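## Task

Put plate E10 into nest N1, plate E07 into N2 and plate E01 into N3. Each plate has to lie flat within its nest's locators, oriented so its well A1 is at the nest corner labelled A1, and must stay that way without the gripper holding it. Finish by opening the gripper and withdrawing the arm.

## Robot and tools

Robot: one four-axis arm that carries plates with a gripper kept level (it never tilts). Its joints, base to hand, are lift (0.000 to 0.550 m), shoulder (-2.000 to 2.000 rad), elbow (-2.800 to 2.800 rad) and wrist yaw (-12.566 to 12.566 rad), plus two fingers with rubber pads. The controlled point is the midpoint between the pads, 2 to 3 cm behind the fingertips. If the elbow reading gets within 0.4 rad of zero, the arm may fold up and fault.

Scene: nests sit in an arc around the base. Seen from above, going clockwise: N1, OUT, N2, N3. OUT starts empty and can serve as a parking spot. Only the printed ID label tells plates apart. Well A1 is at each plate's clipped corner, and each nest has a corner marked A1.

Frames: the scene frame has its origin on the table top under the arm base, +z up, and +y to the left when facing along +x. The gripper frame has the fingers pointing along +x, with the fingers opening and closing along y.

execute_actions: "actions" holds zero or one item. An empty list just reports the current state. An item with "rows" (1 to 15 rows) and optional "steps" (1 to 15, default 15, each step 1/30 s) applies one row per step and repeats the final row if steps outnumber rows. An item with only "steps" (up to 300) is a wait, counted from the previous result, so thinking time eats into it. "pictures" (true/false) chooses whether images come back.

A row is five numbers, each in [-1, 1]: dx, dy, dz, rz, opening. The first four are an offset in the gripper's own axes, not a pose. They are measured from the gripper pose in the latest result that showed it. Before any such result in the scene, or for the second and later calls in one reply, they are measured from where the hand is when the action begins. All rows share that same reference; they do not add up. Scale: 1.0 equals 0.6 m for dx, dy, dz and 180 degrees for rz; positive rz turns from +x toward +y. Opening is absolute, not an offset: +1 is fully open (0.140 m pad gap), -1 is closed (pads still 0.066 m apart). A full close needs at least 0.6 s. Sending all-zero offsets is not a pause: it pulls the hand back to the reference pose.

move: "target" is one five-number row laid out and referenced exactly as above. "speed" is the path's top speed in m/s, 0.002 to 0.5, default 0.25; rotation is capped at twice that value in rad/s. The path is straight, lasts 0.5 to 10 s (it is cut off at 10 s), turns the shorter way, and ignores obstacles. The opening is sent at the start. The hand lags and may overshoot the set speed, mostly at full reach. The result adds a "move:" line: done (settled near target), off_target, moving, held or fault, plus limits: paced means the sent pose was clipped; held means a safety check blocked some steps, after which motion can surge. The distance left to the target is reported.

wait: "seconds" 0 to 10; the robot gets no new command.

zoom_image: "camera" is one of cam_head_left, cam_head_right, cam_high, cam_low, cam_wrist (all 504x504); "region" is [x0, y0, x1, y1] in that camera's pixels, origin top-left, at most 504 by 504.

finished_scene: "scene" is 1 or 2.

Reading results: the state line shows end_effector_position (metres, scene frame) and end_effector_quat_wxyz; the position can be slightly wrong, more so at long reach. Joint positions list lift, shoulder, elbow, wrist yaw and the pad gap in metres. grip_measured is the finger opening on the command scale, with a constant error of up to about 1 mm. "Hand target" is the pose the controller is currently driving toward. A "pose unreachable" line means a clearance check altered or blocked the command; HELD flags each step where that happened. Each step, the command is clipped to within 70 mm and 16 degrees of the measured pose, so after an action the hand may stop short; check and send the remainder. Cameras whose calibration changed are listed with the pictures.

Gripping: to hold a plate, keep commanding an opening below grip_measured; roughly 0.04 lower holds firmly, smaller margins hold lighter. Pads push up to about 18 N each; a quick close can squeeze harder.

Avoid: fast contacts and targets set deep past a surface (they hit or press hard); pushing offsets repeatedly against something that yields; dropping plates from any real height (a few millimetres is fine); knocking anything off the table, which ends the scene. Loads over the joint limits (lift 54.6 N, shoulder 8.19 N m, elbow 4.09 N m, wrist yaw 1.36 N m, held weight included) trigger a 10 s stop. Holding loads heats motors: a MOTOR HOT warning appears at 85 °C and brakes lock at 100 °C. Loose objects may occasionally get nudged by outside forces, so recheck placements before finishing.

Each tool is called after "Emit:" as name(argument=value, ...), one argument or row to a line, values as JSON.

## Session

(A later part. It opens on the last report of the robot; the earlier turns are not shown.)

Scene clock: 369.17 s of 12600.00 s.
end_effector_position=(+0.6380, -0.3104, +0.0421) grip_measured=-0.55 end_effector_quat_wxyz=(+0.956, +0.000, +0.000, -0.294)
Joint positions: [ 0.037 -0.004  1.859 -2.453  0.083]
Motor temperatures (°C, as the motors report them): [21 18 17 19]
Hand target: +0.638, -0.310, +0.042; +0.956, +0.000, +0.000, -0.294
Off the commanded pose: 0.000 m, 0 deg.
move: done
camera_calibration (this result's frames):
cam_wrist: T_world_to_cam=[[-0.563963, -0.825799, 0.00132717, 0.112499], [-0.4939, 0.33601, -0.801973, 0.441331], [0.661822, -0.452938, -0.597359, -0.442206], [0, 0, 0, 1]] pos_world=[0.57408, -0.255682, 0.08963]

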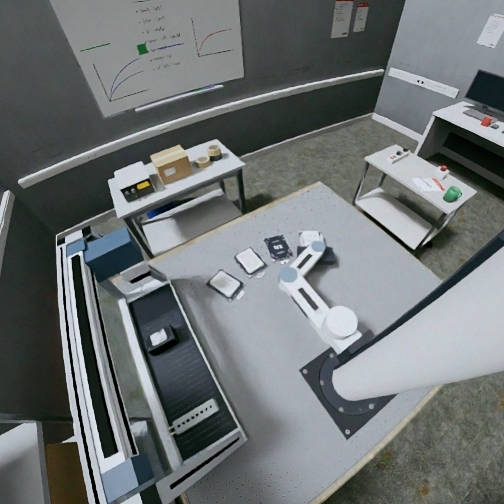

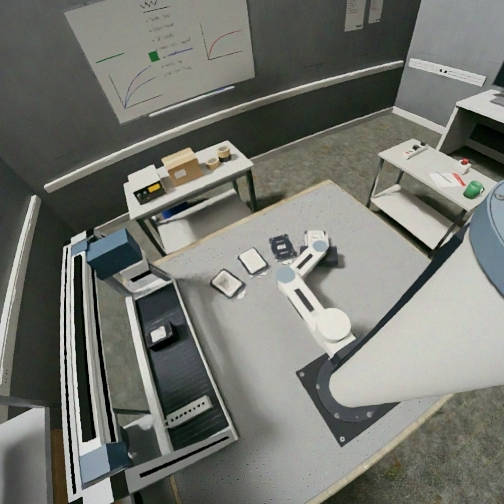

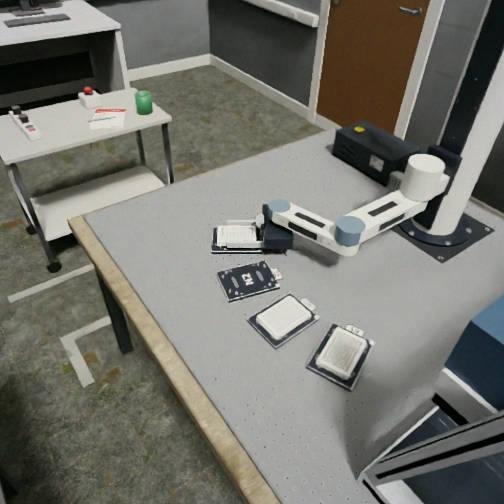

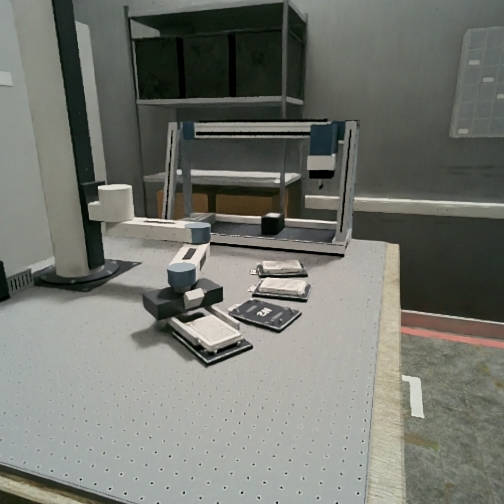

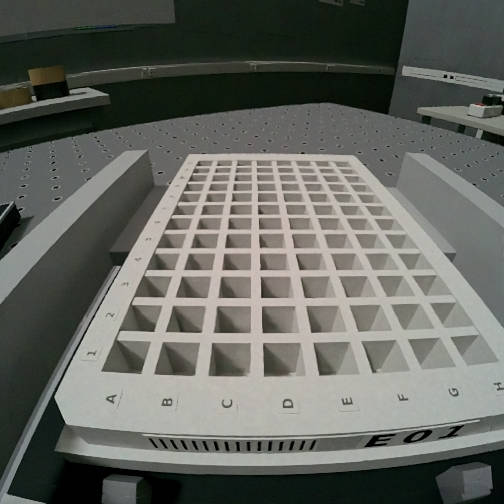

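Emit:
move(
  target=[0,0,-0.0135,0,-0.6],
  speed=0.01,
)

Emit:
move(
  target=[0,0,0,0,-0.2],
)

Emit:
move(
  target=[0,0,0.06,0,0.6],
)

Emit:
move(
  target=[-0.2183,0.5605,-0.014,0.2107,1],
  speed=0.3,
)

Scene clock: 377.53 s of 12600.00 s.
end_effector_position=(+0.6381, -0.3101, +0.0341) grip_measured=-0.55 end_effector_quat_wxyz=(+0.956, +0.000, +0.000, -0.294)
Joint positions: [ 0.029 -0.004  1.859 -2.452  0.083]
Motor temperatures (°C, as the motors report them): [21 18 17 19]
Hand target: +0.638, -0.310, +0.034; +0.956, +0.000, +0.000, -0.294
Off the commanded pose: 0.000 m, 0 deg.
After step 90, 4.33 s passed at rest.
move: done
camera_calibration (this result's frames):
cam_wrist: T_world_to_cam=[[-0.563562, -0.826073, 0.00132717, 0.112481], [-0.494063, 0.33577, -0.801973, 0.434844], [0.662042, -0.452617, -0.597359, -0.447019], [0, 0, 0, 1]] pos_world=[0.574176, -0.255419, 0.0815529]

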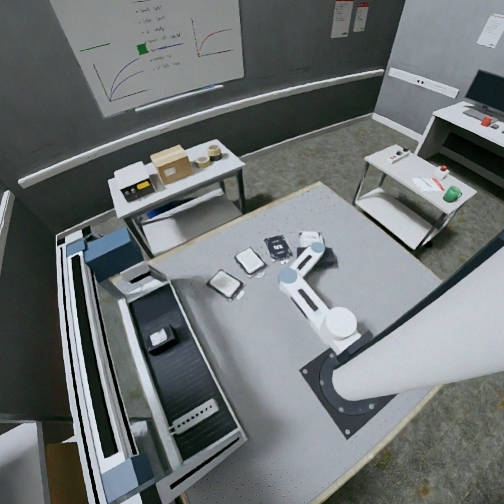

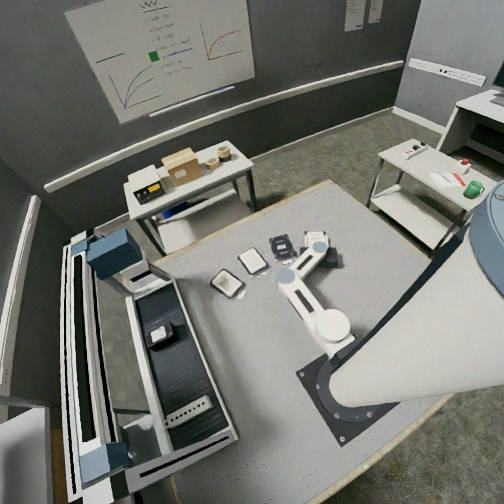

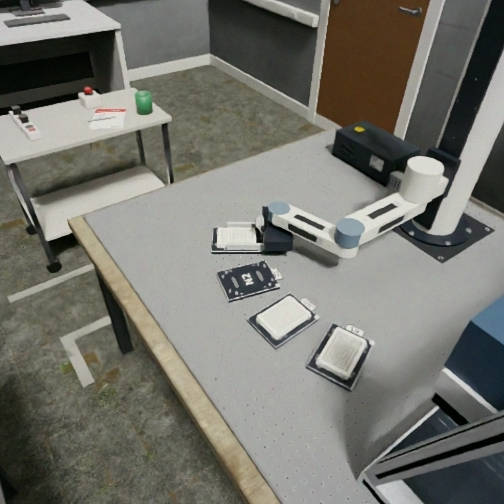

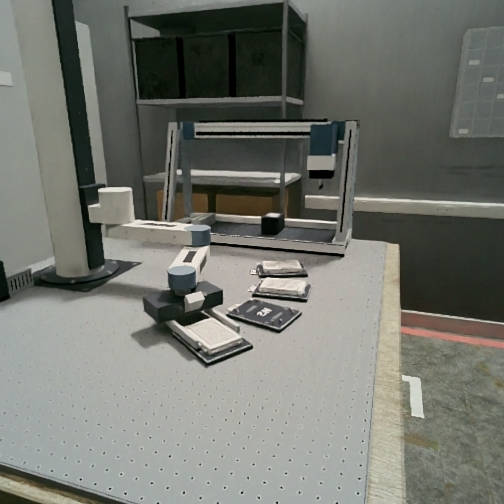

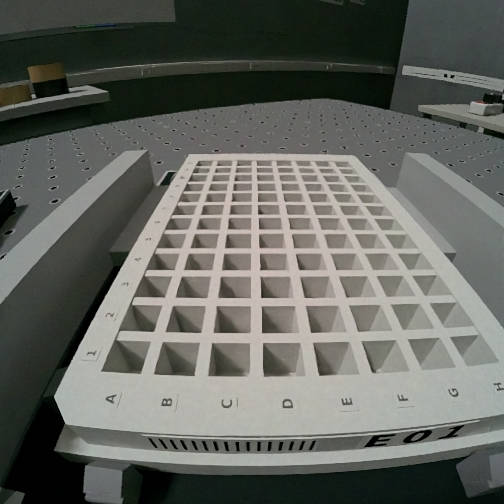

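Scene clock: 378.03 s of 12600.00 s.
end_effector_position=(+0.6381, -0.3100, +0.0341) grip_measured=-0.20 end_effector_quat_wxyz=(+0.956, +0.000, +0.000, -0.294)
Joint positions: [ 0.029 -0.003  1.859 -2.452  0.096]
Motor temperatures (°C, as the motors report them): [21 18 17 19]
Hand target: +0.638, -0.310, +0.034; +0.956, +0.000, +0.000, -0.294
Off the commanded pose: 0.000 m, 0 deg.
move: done
camera_calibration (this result's frames):
cam_wrist: T_world_to_cam=[[-0.563471, -0.826135, 0.00132717, 0.112481], [-0.4941, 0.335716, -0.801973, 0.434845], [0.662092, -0.452544, -0.597359, -0.44702], [0, 0, 0, 1]] pos_world=[0.574204, -0.255356, 0.0815529]

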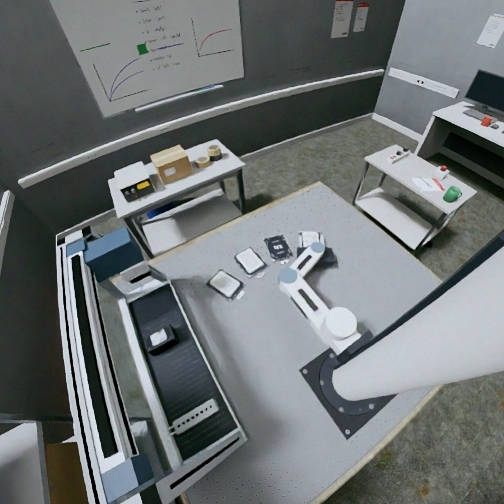

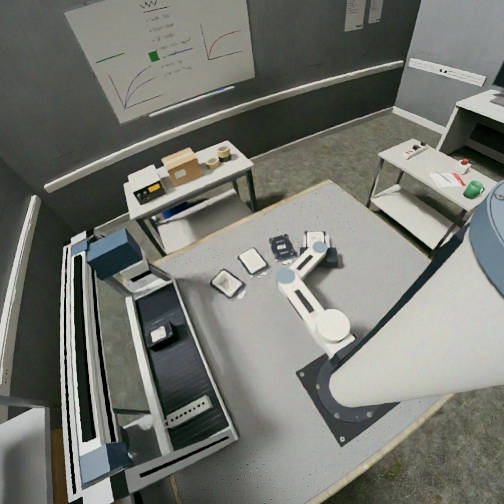

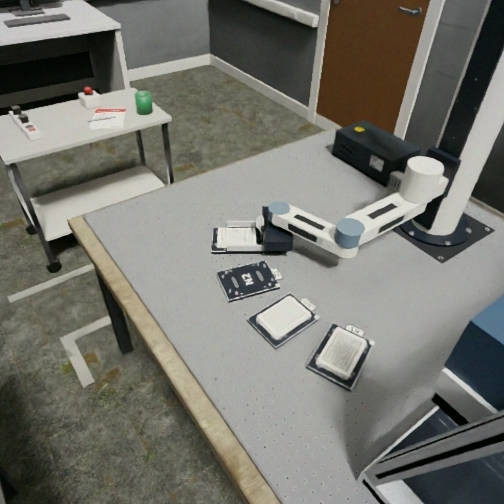

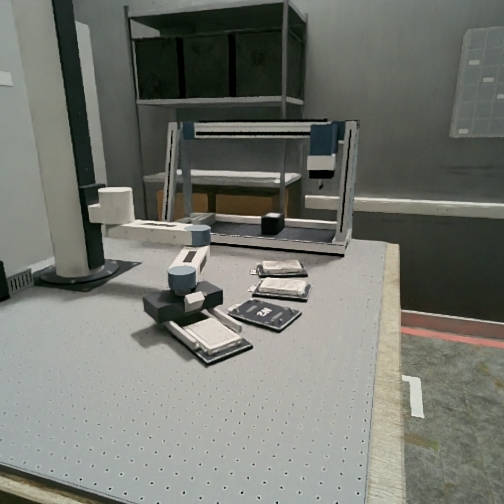

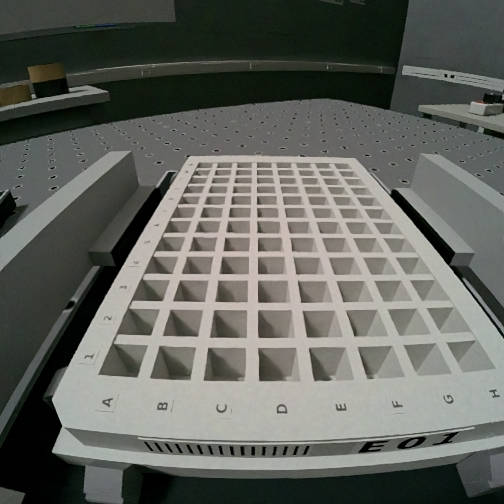

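Scene clock: 378.73 s of 12600.00 s.
end_effector_position=(+0.6381, -0.3100, +0.0701) grip_measured=+0.60 end_effector_quat_wxyz=(+0.956, +0.000, +0.000, -0.294)
Joint positions: [ 0.065 -0.003  1.859 -2.452  0.125]
Motor temperatures (°C, as the motors report them): [21 18 17 19]
Hand target: +0.638, -0.310, +0.070; +0.956, +0.000, +0.000, -0.294
Off the commanded pose: 0.000 m, 0 deg.
move: done
camera_calibration (this result's frames):
cam_wrist: T_world_to_cam=[[-0.56343, -0.826163, 0.00132717, 0.112418], [-0.494116, 0.335691, -0.801973, 0.463754], [0.662114, -0.452511, -0.597359, -0.425499], [0, 0, 0, 1]] pos_world=[0.574217, -0.255346, 0.117594]

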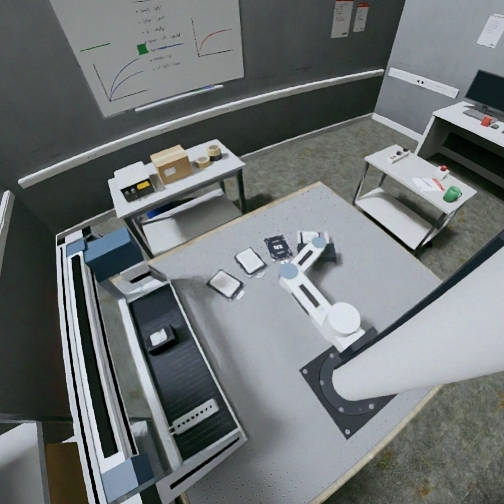

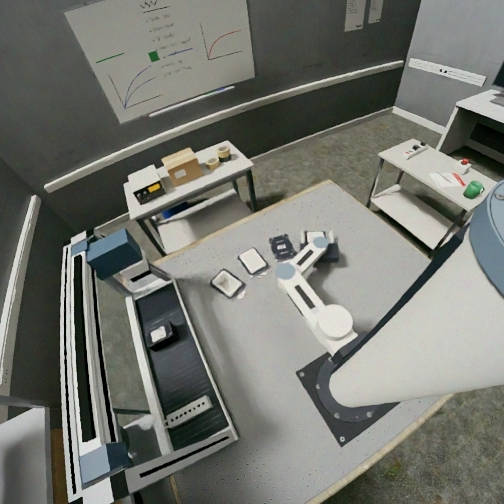

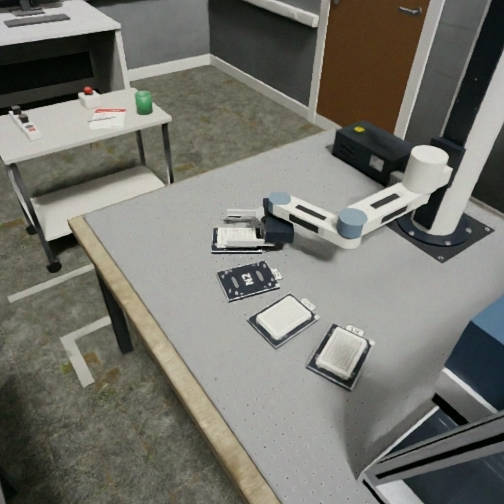

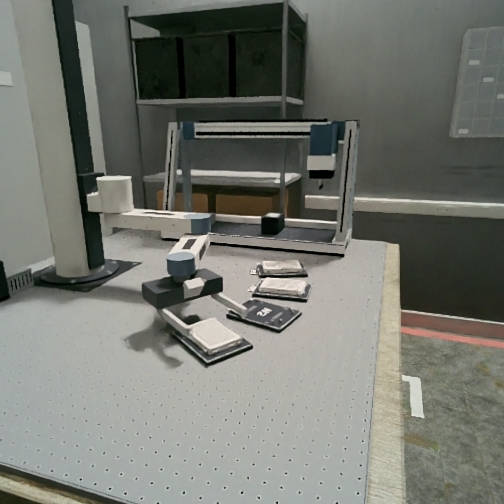

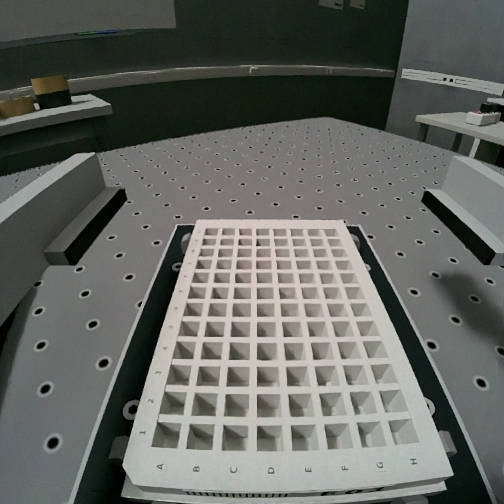

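Scene clock: 380.30 s of 12600.00 s.
end_effector_position=(+0.7191, +0.0419, +0.0617) grip_measured=+1.00 end_effector_quat_wxyz=(+0.999, +0.000, +0.000, +0.033)
Joint positions: [ 0.057  0.697  1.785 -2.417  0.14 ]
Motor temperatures (°C, as the motors report them): [21 18 17 19]
Hand target: +0.719, +0.042, +0.062; +0.999, +0.000, +0.000, +0.032
Off the commanded pose: 0.000 m, 0 deg.
move: done
camera_calibration (this result's frames):
cam_wrist: T_world_to_cam=[[0.0639877, -0.99795, 0.00132717, 0.00478875], [-0.596067, -0.0392859, -0.801973, 0.467912], [0.800381, 0.0505253, -0.597359, -0.445344], [0, 0, 0, 1]] pos_world=[0.635045, 0.0456624, 0.109216]

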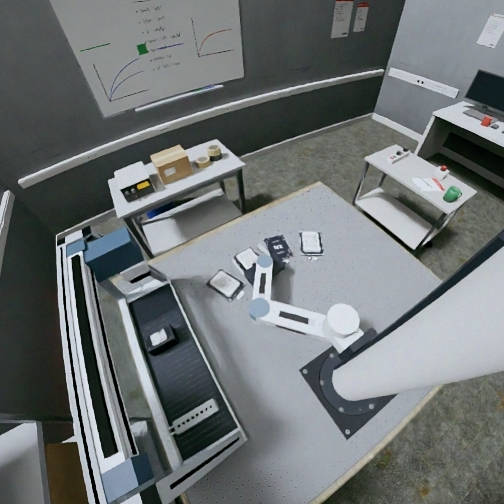

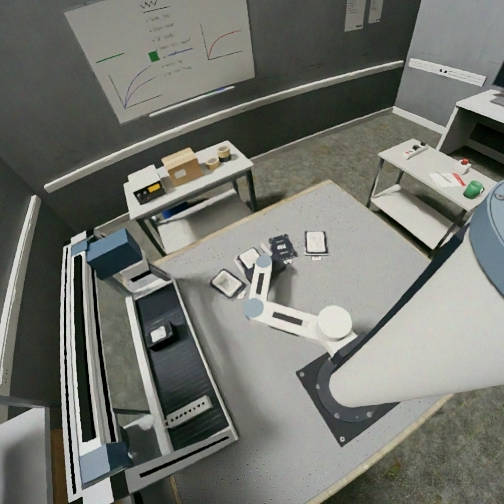

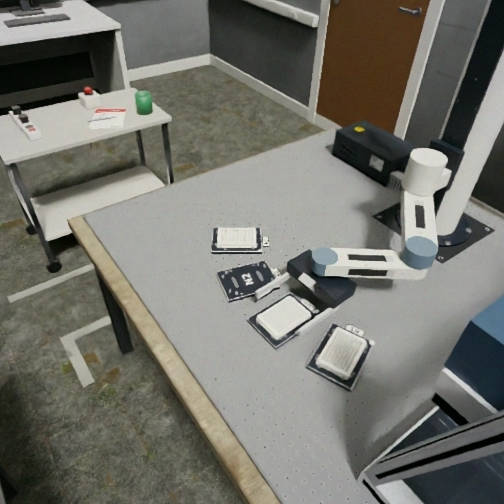

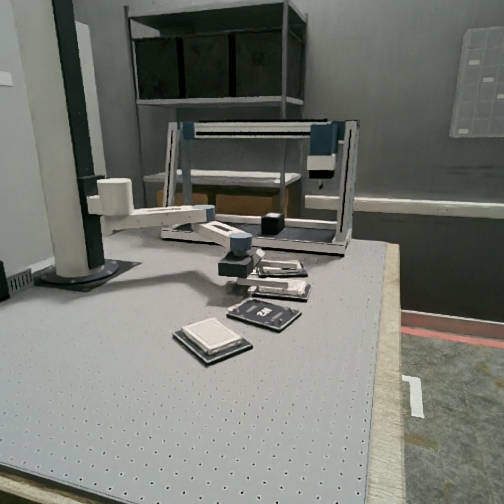

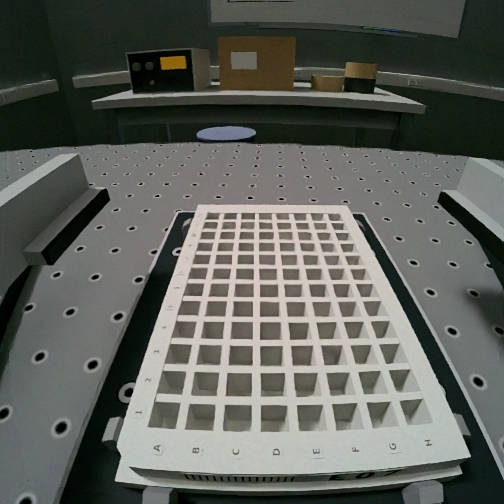

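Emit:
move(
  target=[0.002,-0.0018,-0.0475,0,1],
  speed=0.08,
)

Emit:
move(
  target=[0,0,0,0,-0.6],
)

Scene clock: 386.17 s of 12600.00 s.
end_effector_position=(+0.7203, +0.0410, +0.0332) grip_measured=+1.00 end_effector_quat_wxyz=(+0.999, +0.000, +0.000, +0.033)
Joint positions: [ 0.028  0.691  1.792 -2.418  0.14 ]
Motor temperatures (°C, as the motors report them): [21 18 17 19]
Hand target: +0.720, +0.041, +0.033; +0.999, +0.000, +0.000, +0.033
Off the commanded pose: 0.000 m, 0 deg.
After step 90, 2.13 s passed at rest.
move: done
camera_calibration (this result's frames):
cam_wrist: T_world_to_cam=[[0.0642917, -0.99793, 0.00132717, 0.00360426], [-0.596055, -0.0394675, -0.801973, 0.445725], [0.800365, 0.0507692, -0.597359, -0.463339], [0, 0, 0, 1]] pos_world=[0.636285, 0.0447117, 0.0806749]

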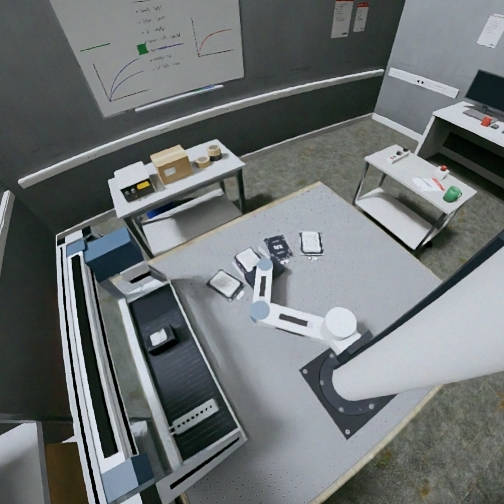

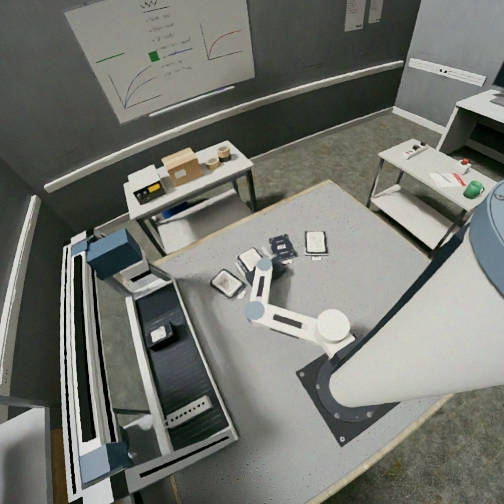

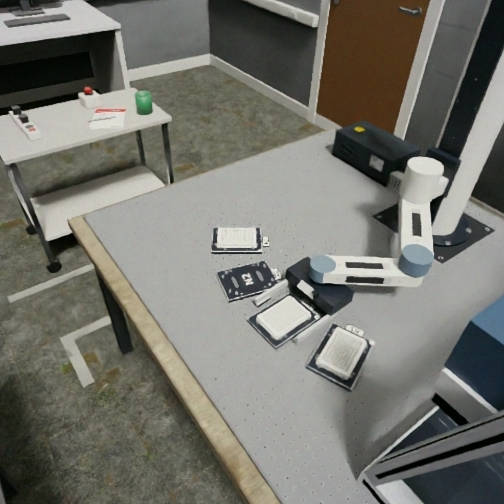

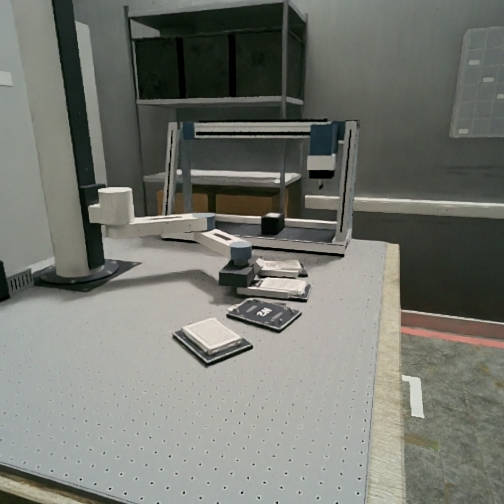

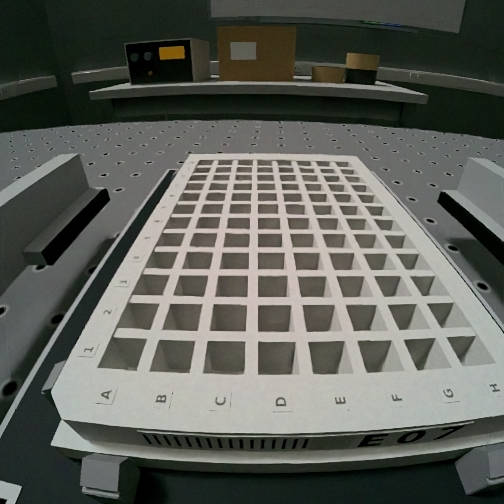

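Scene clock: 386.90 s of 12600.00 s.
end_effector_position=(+0.7203, +0.0410, +0.0332) grip_measured=-0.55 end_effector_quat_wxyz=(+0.999, +0.000, +0.000, +0.033)
Joint positions: [ 0.028  0.691  1.792 -2.418  0.083]
Motor temperatures (°C, as the motors report them): [21 18 17 19]
Hand target: +0.720, +0.041, +0.033; +0.999, +0.000, +0.000, +0.033
Off the commanded pose: 0.000 m, 0 deg.
move: done
camera_calibration (this result's frames):
cam_wrist: T_world_to_cam=[[0.0643511, -0.997926, 0.00132717, 0.00357713], [-0.596053, -0.0395029, -0.801973, 0.445738], [0.800362, 0.0508167, -0.597359, -0.463332], [0, 0, 0, 1]] pos_world=[0.636287, 0.0447227, 0.0806895]

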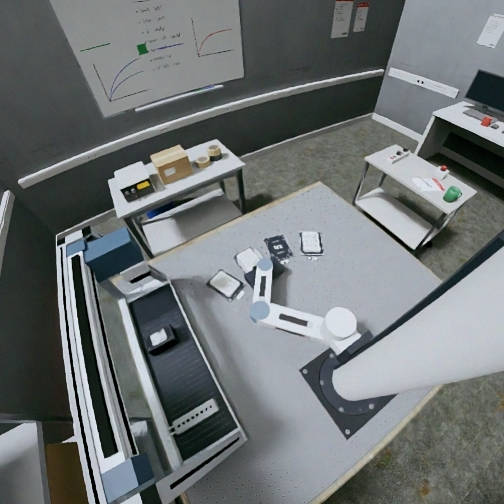

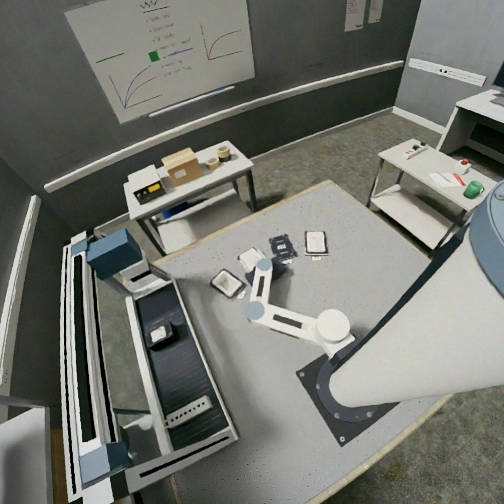

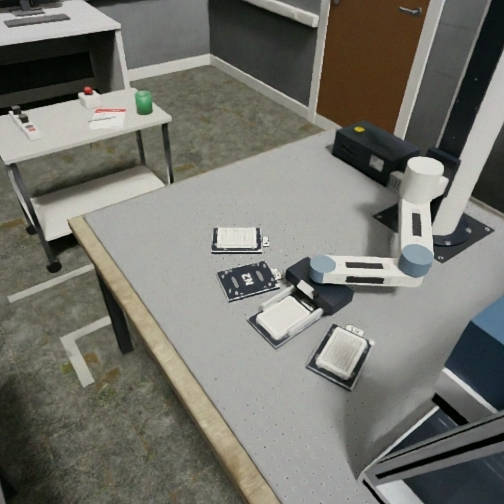

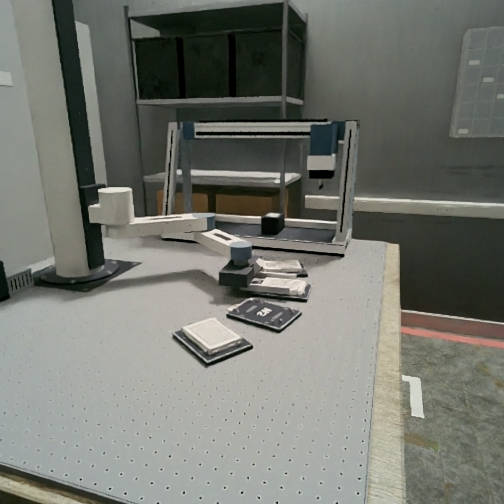

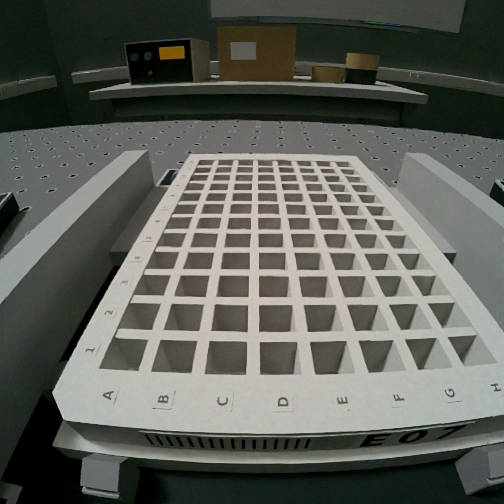

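Emit:
move(
  target=[0,0,0.06,0,-0.6],
  speed=0.12,
)

Emit:
move(
  target=[-0.0282,-0.2977,0,-0.1039,-0.6],
)

Emit:
move(
  target=[0,0,-0.045,0,-0.6],
  speed=0.06,
)

Scene clock: 395.00 s of 12600.00 s.
end_effector_position=(+0.7203, +0.0410, +0.0692) grip_measured=-0.55 end_effector_quat_wxyz=(+0.999, +0.000, +0.000, +0.033)
Joint positions: [ 0.064  0.691  1.792 -2.418  0.083]
Motor temperatures (°C, as the motors report them): [21 18 17 19]
Hand target: +0.720, +0.041, +0.069; +0.999, +0.000, +0.000, +0.033
Off the commanded pose: 0.000 m, 0 deg.
After step 90, 4.37 s passed at rest.
move: done
camera_calibration (this result's frames):
cam_wrist: T_world_to_cam=[[0.0643886, -0.997924, 0.00132717, 0.00351425], [-0.596052, -0.0395254, -0.801973, 0.474635], [0.80036, 0.0508469, -0.597359, -0.441815], [0, 0, 0, 1]] pos_world=[0.636292, 0.044732, 0.116717]

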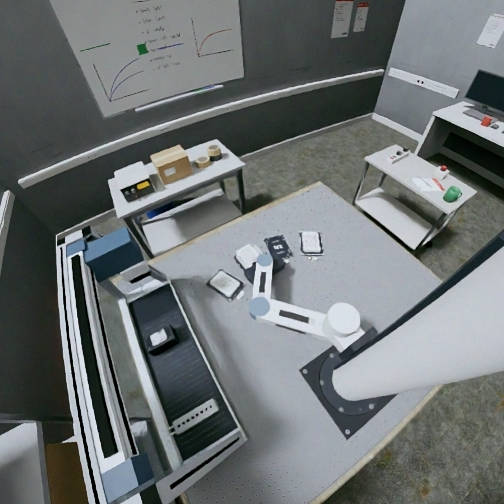

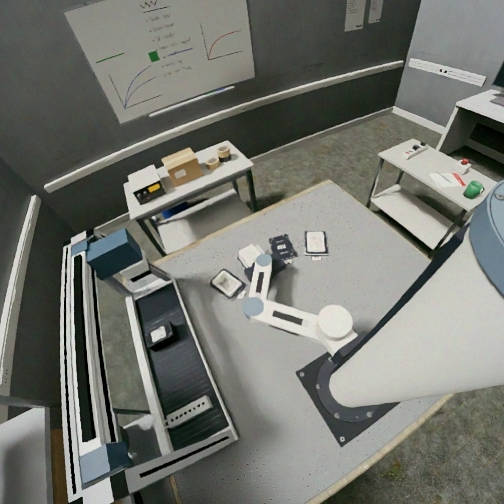

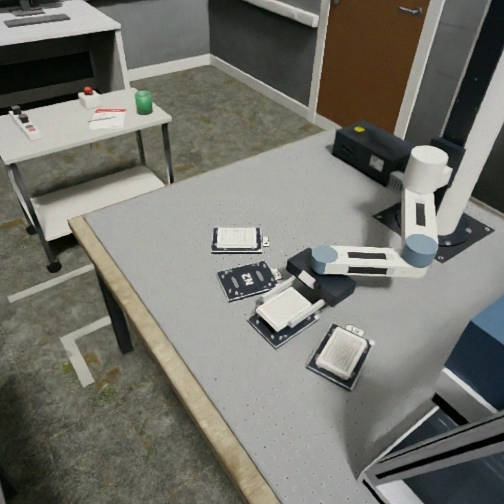

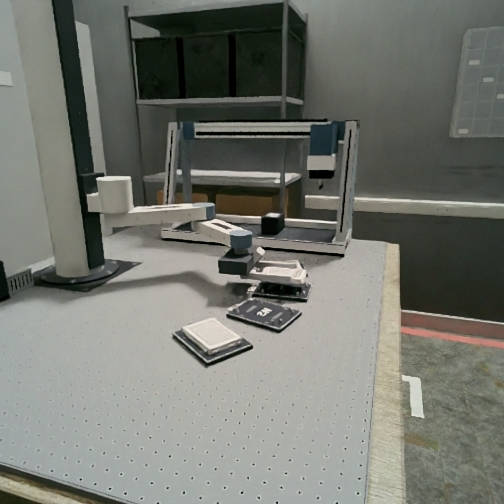

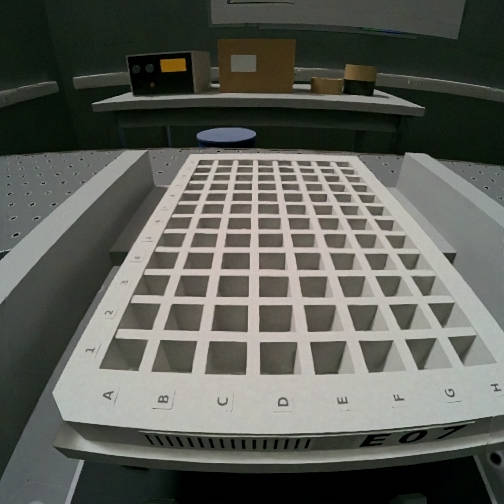

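Scene clock: 396.10 s of 12600.00 s.
end_effector_position=(+0.7151, -0.1385, +0.0692) grip_measured=-0.55 end_effector_quat_wxyz=(+0.992, +0.000, +0.000, -0.130)
Joint positions: [ 0.064  0.336  1.86  -2.457  0.083]
Motor temperatures (°C, as the motors report them): [21 18 17 19]
Hand target: +0.715, -0.138, +0.069; +0.992, +0.000, +0.000, -0.130
Off the commanded pose: 0.000 m, 0 deg.
move: done
camera_calibration (this result's frames):
cam_wrist: T_world_to_cam=[[-0.259227, -0.965815, 0.00132717, 0.060602], [-0.577216, 0.153824, -0.801973, 0.477712], [0.774353, -0.208659, -0.597359, -0.44582], [0, 0, 0, 1]] pos_world=[0.636674, -0.107978, 0.116717]

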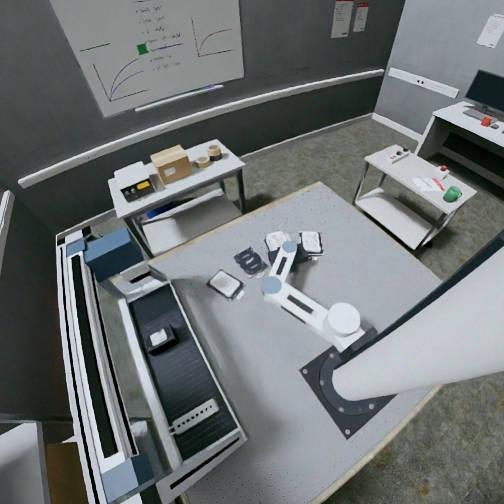

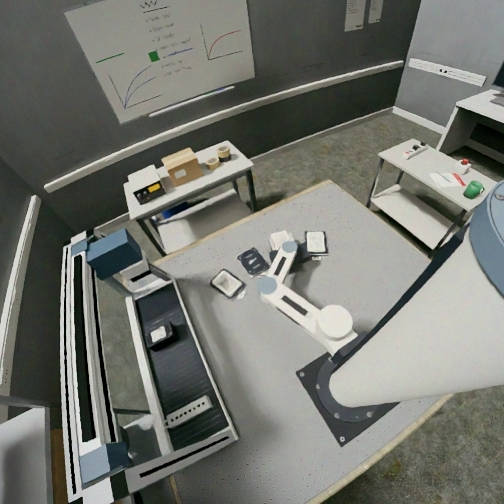

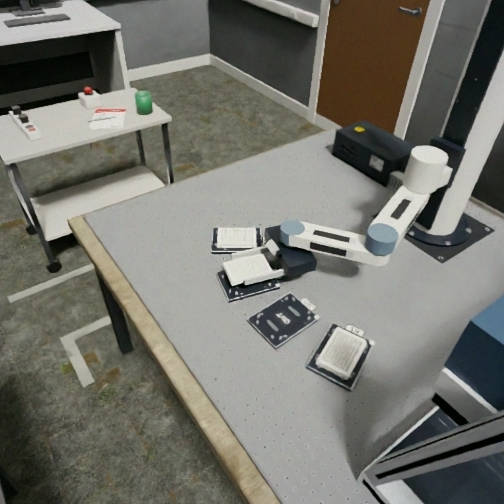

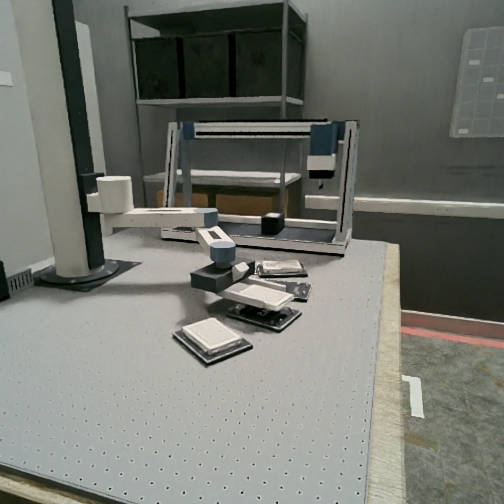

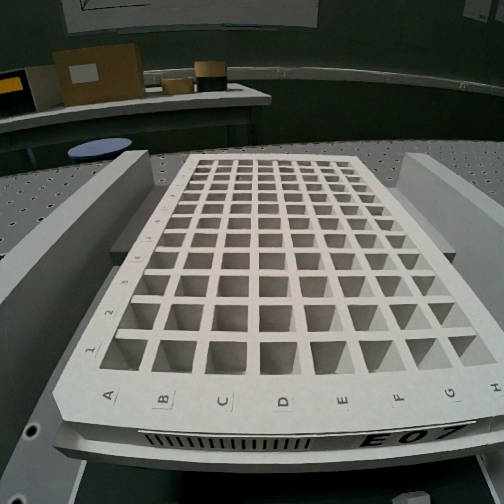

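Scene clock: 396.83 s of 12600.00 s.
end_effector_position=(+0.7151, -0.1385, +0.0422) grip_measured=-0.55 end_effector_quat_wxyz=(+0.992, +0.000, +0.000, -0.130)
Joint positions: [ 0.037  0.336  1.86  -2.457  0.083]
Motor temperatures (°C, as the motors report them): [21 18 17 19]
Hand target: +0.715, -0.138, +0.042; +0.992, +0.000, +0.000, -0.130
Off the commanded pose: 0.000 m, 0 deg.
move: done
camera_calibration (this result's frames):
cam_wrist: T_world_to_cam=[[-0.25925, -0.965809, 0.00132717, 0.0606465], [-0.577212, 0.153838, -0.801973, 0.456014], [0.774349, -0.208677, -0.597359, -0.461977], [0, 0, 0, 1]] pos_world=[0.63667, -0.107983, 0.0896638]

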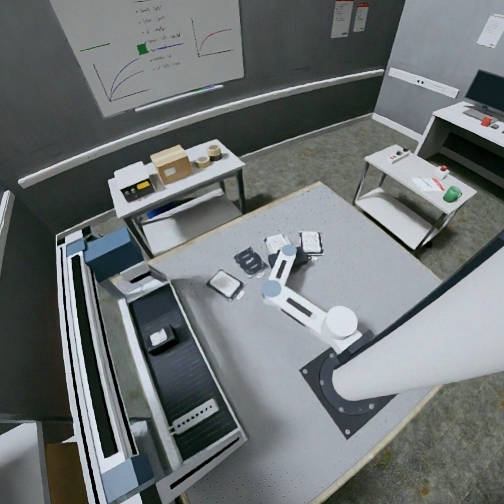

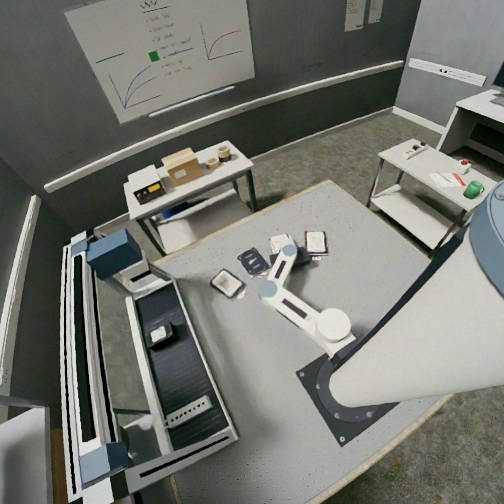

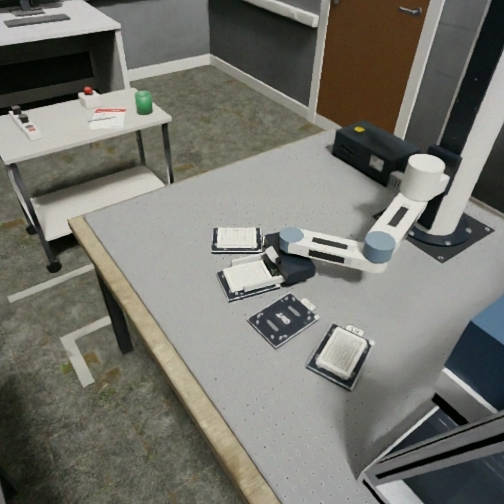

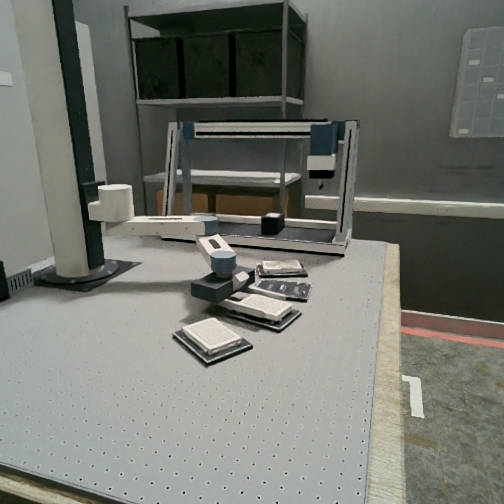

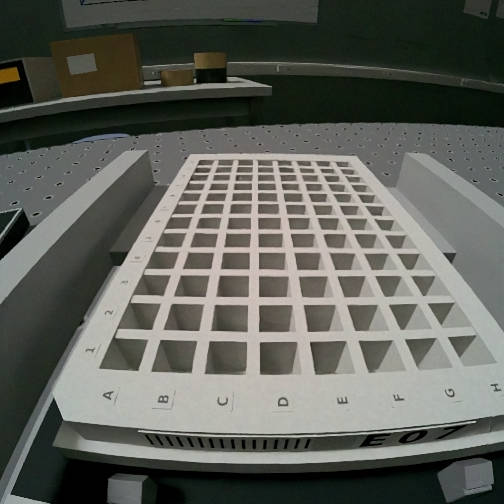

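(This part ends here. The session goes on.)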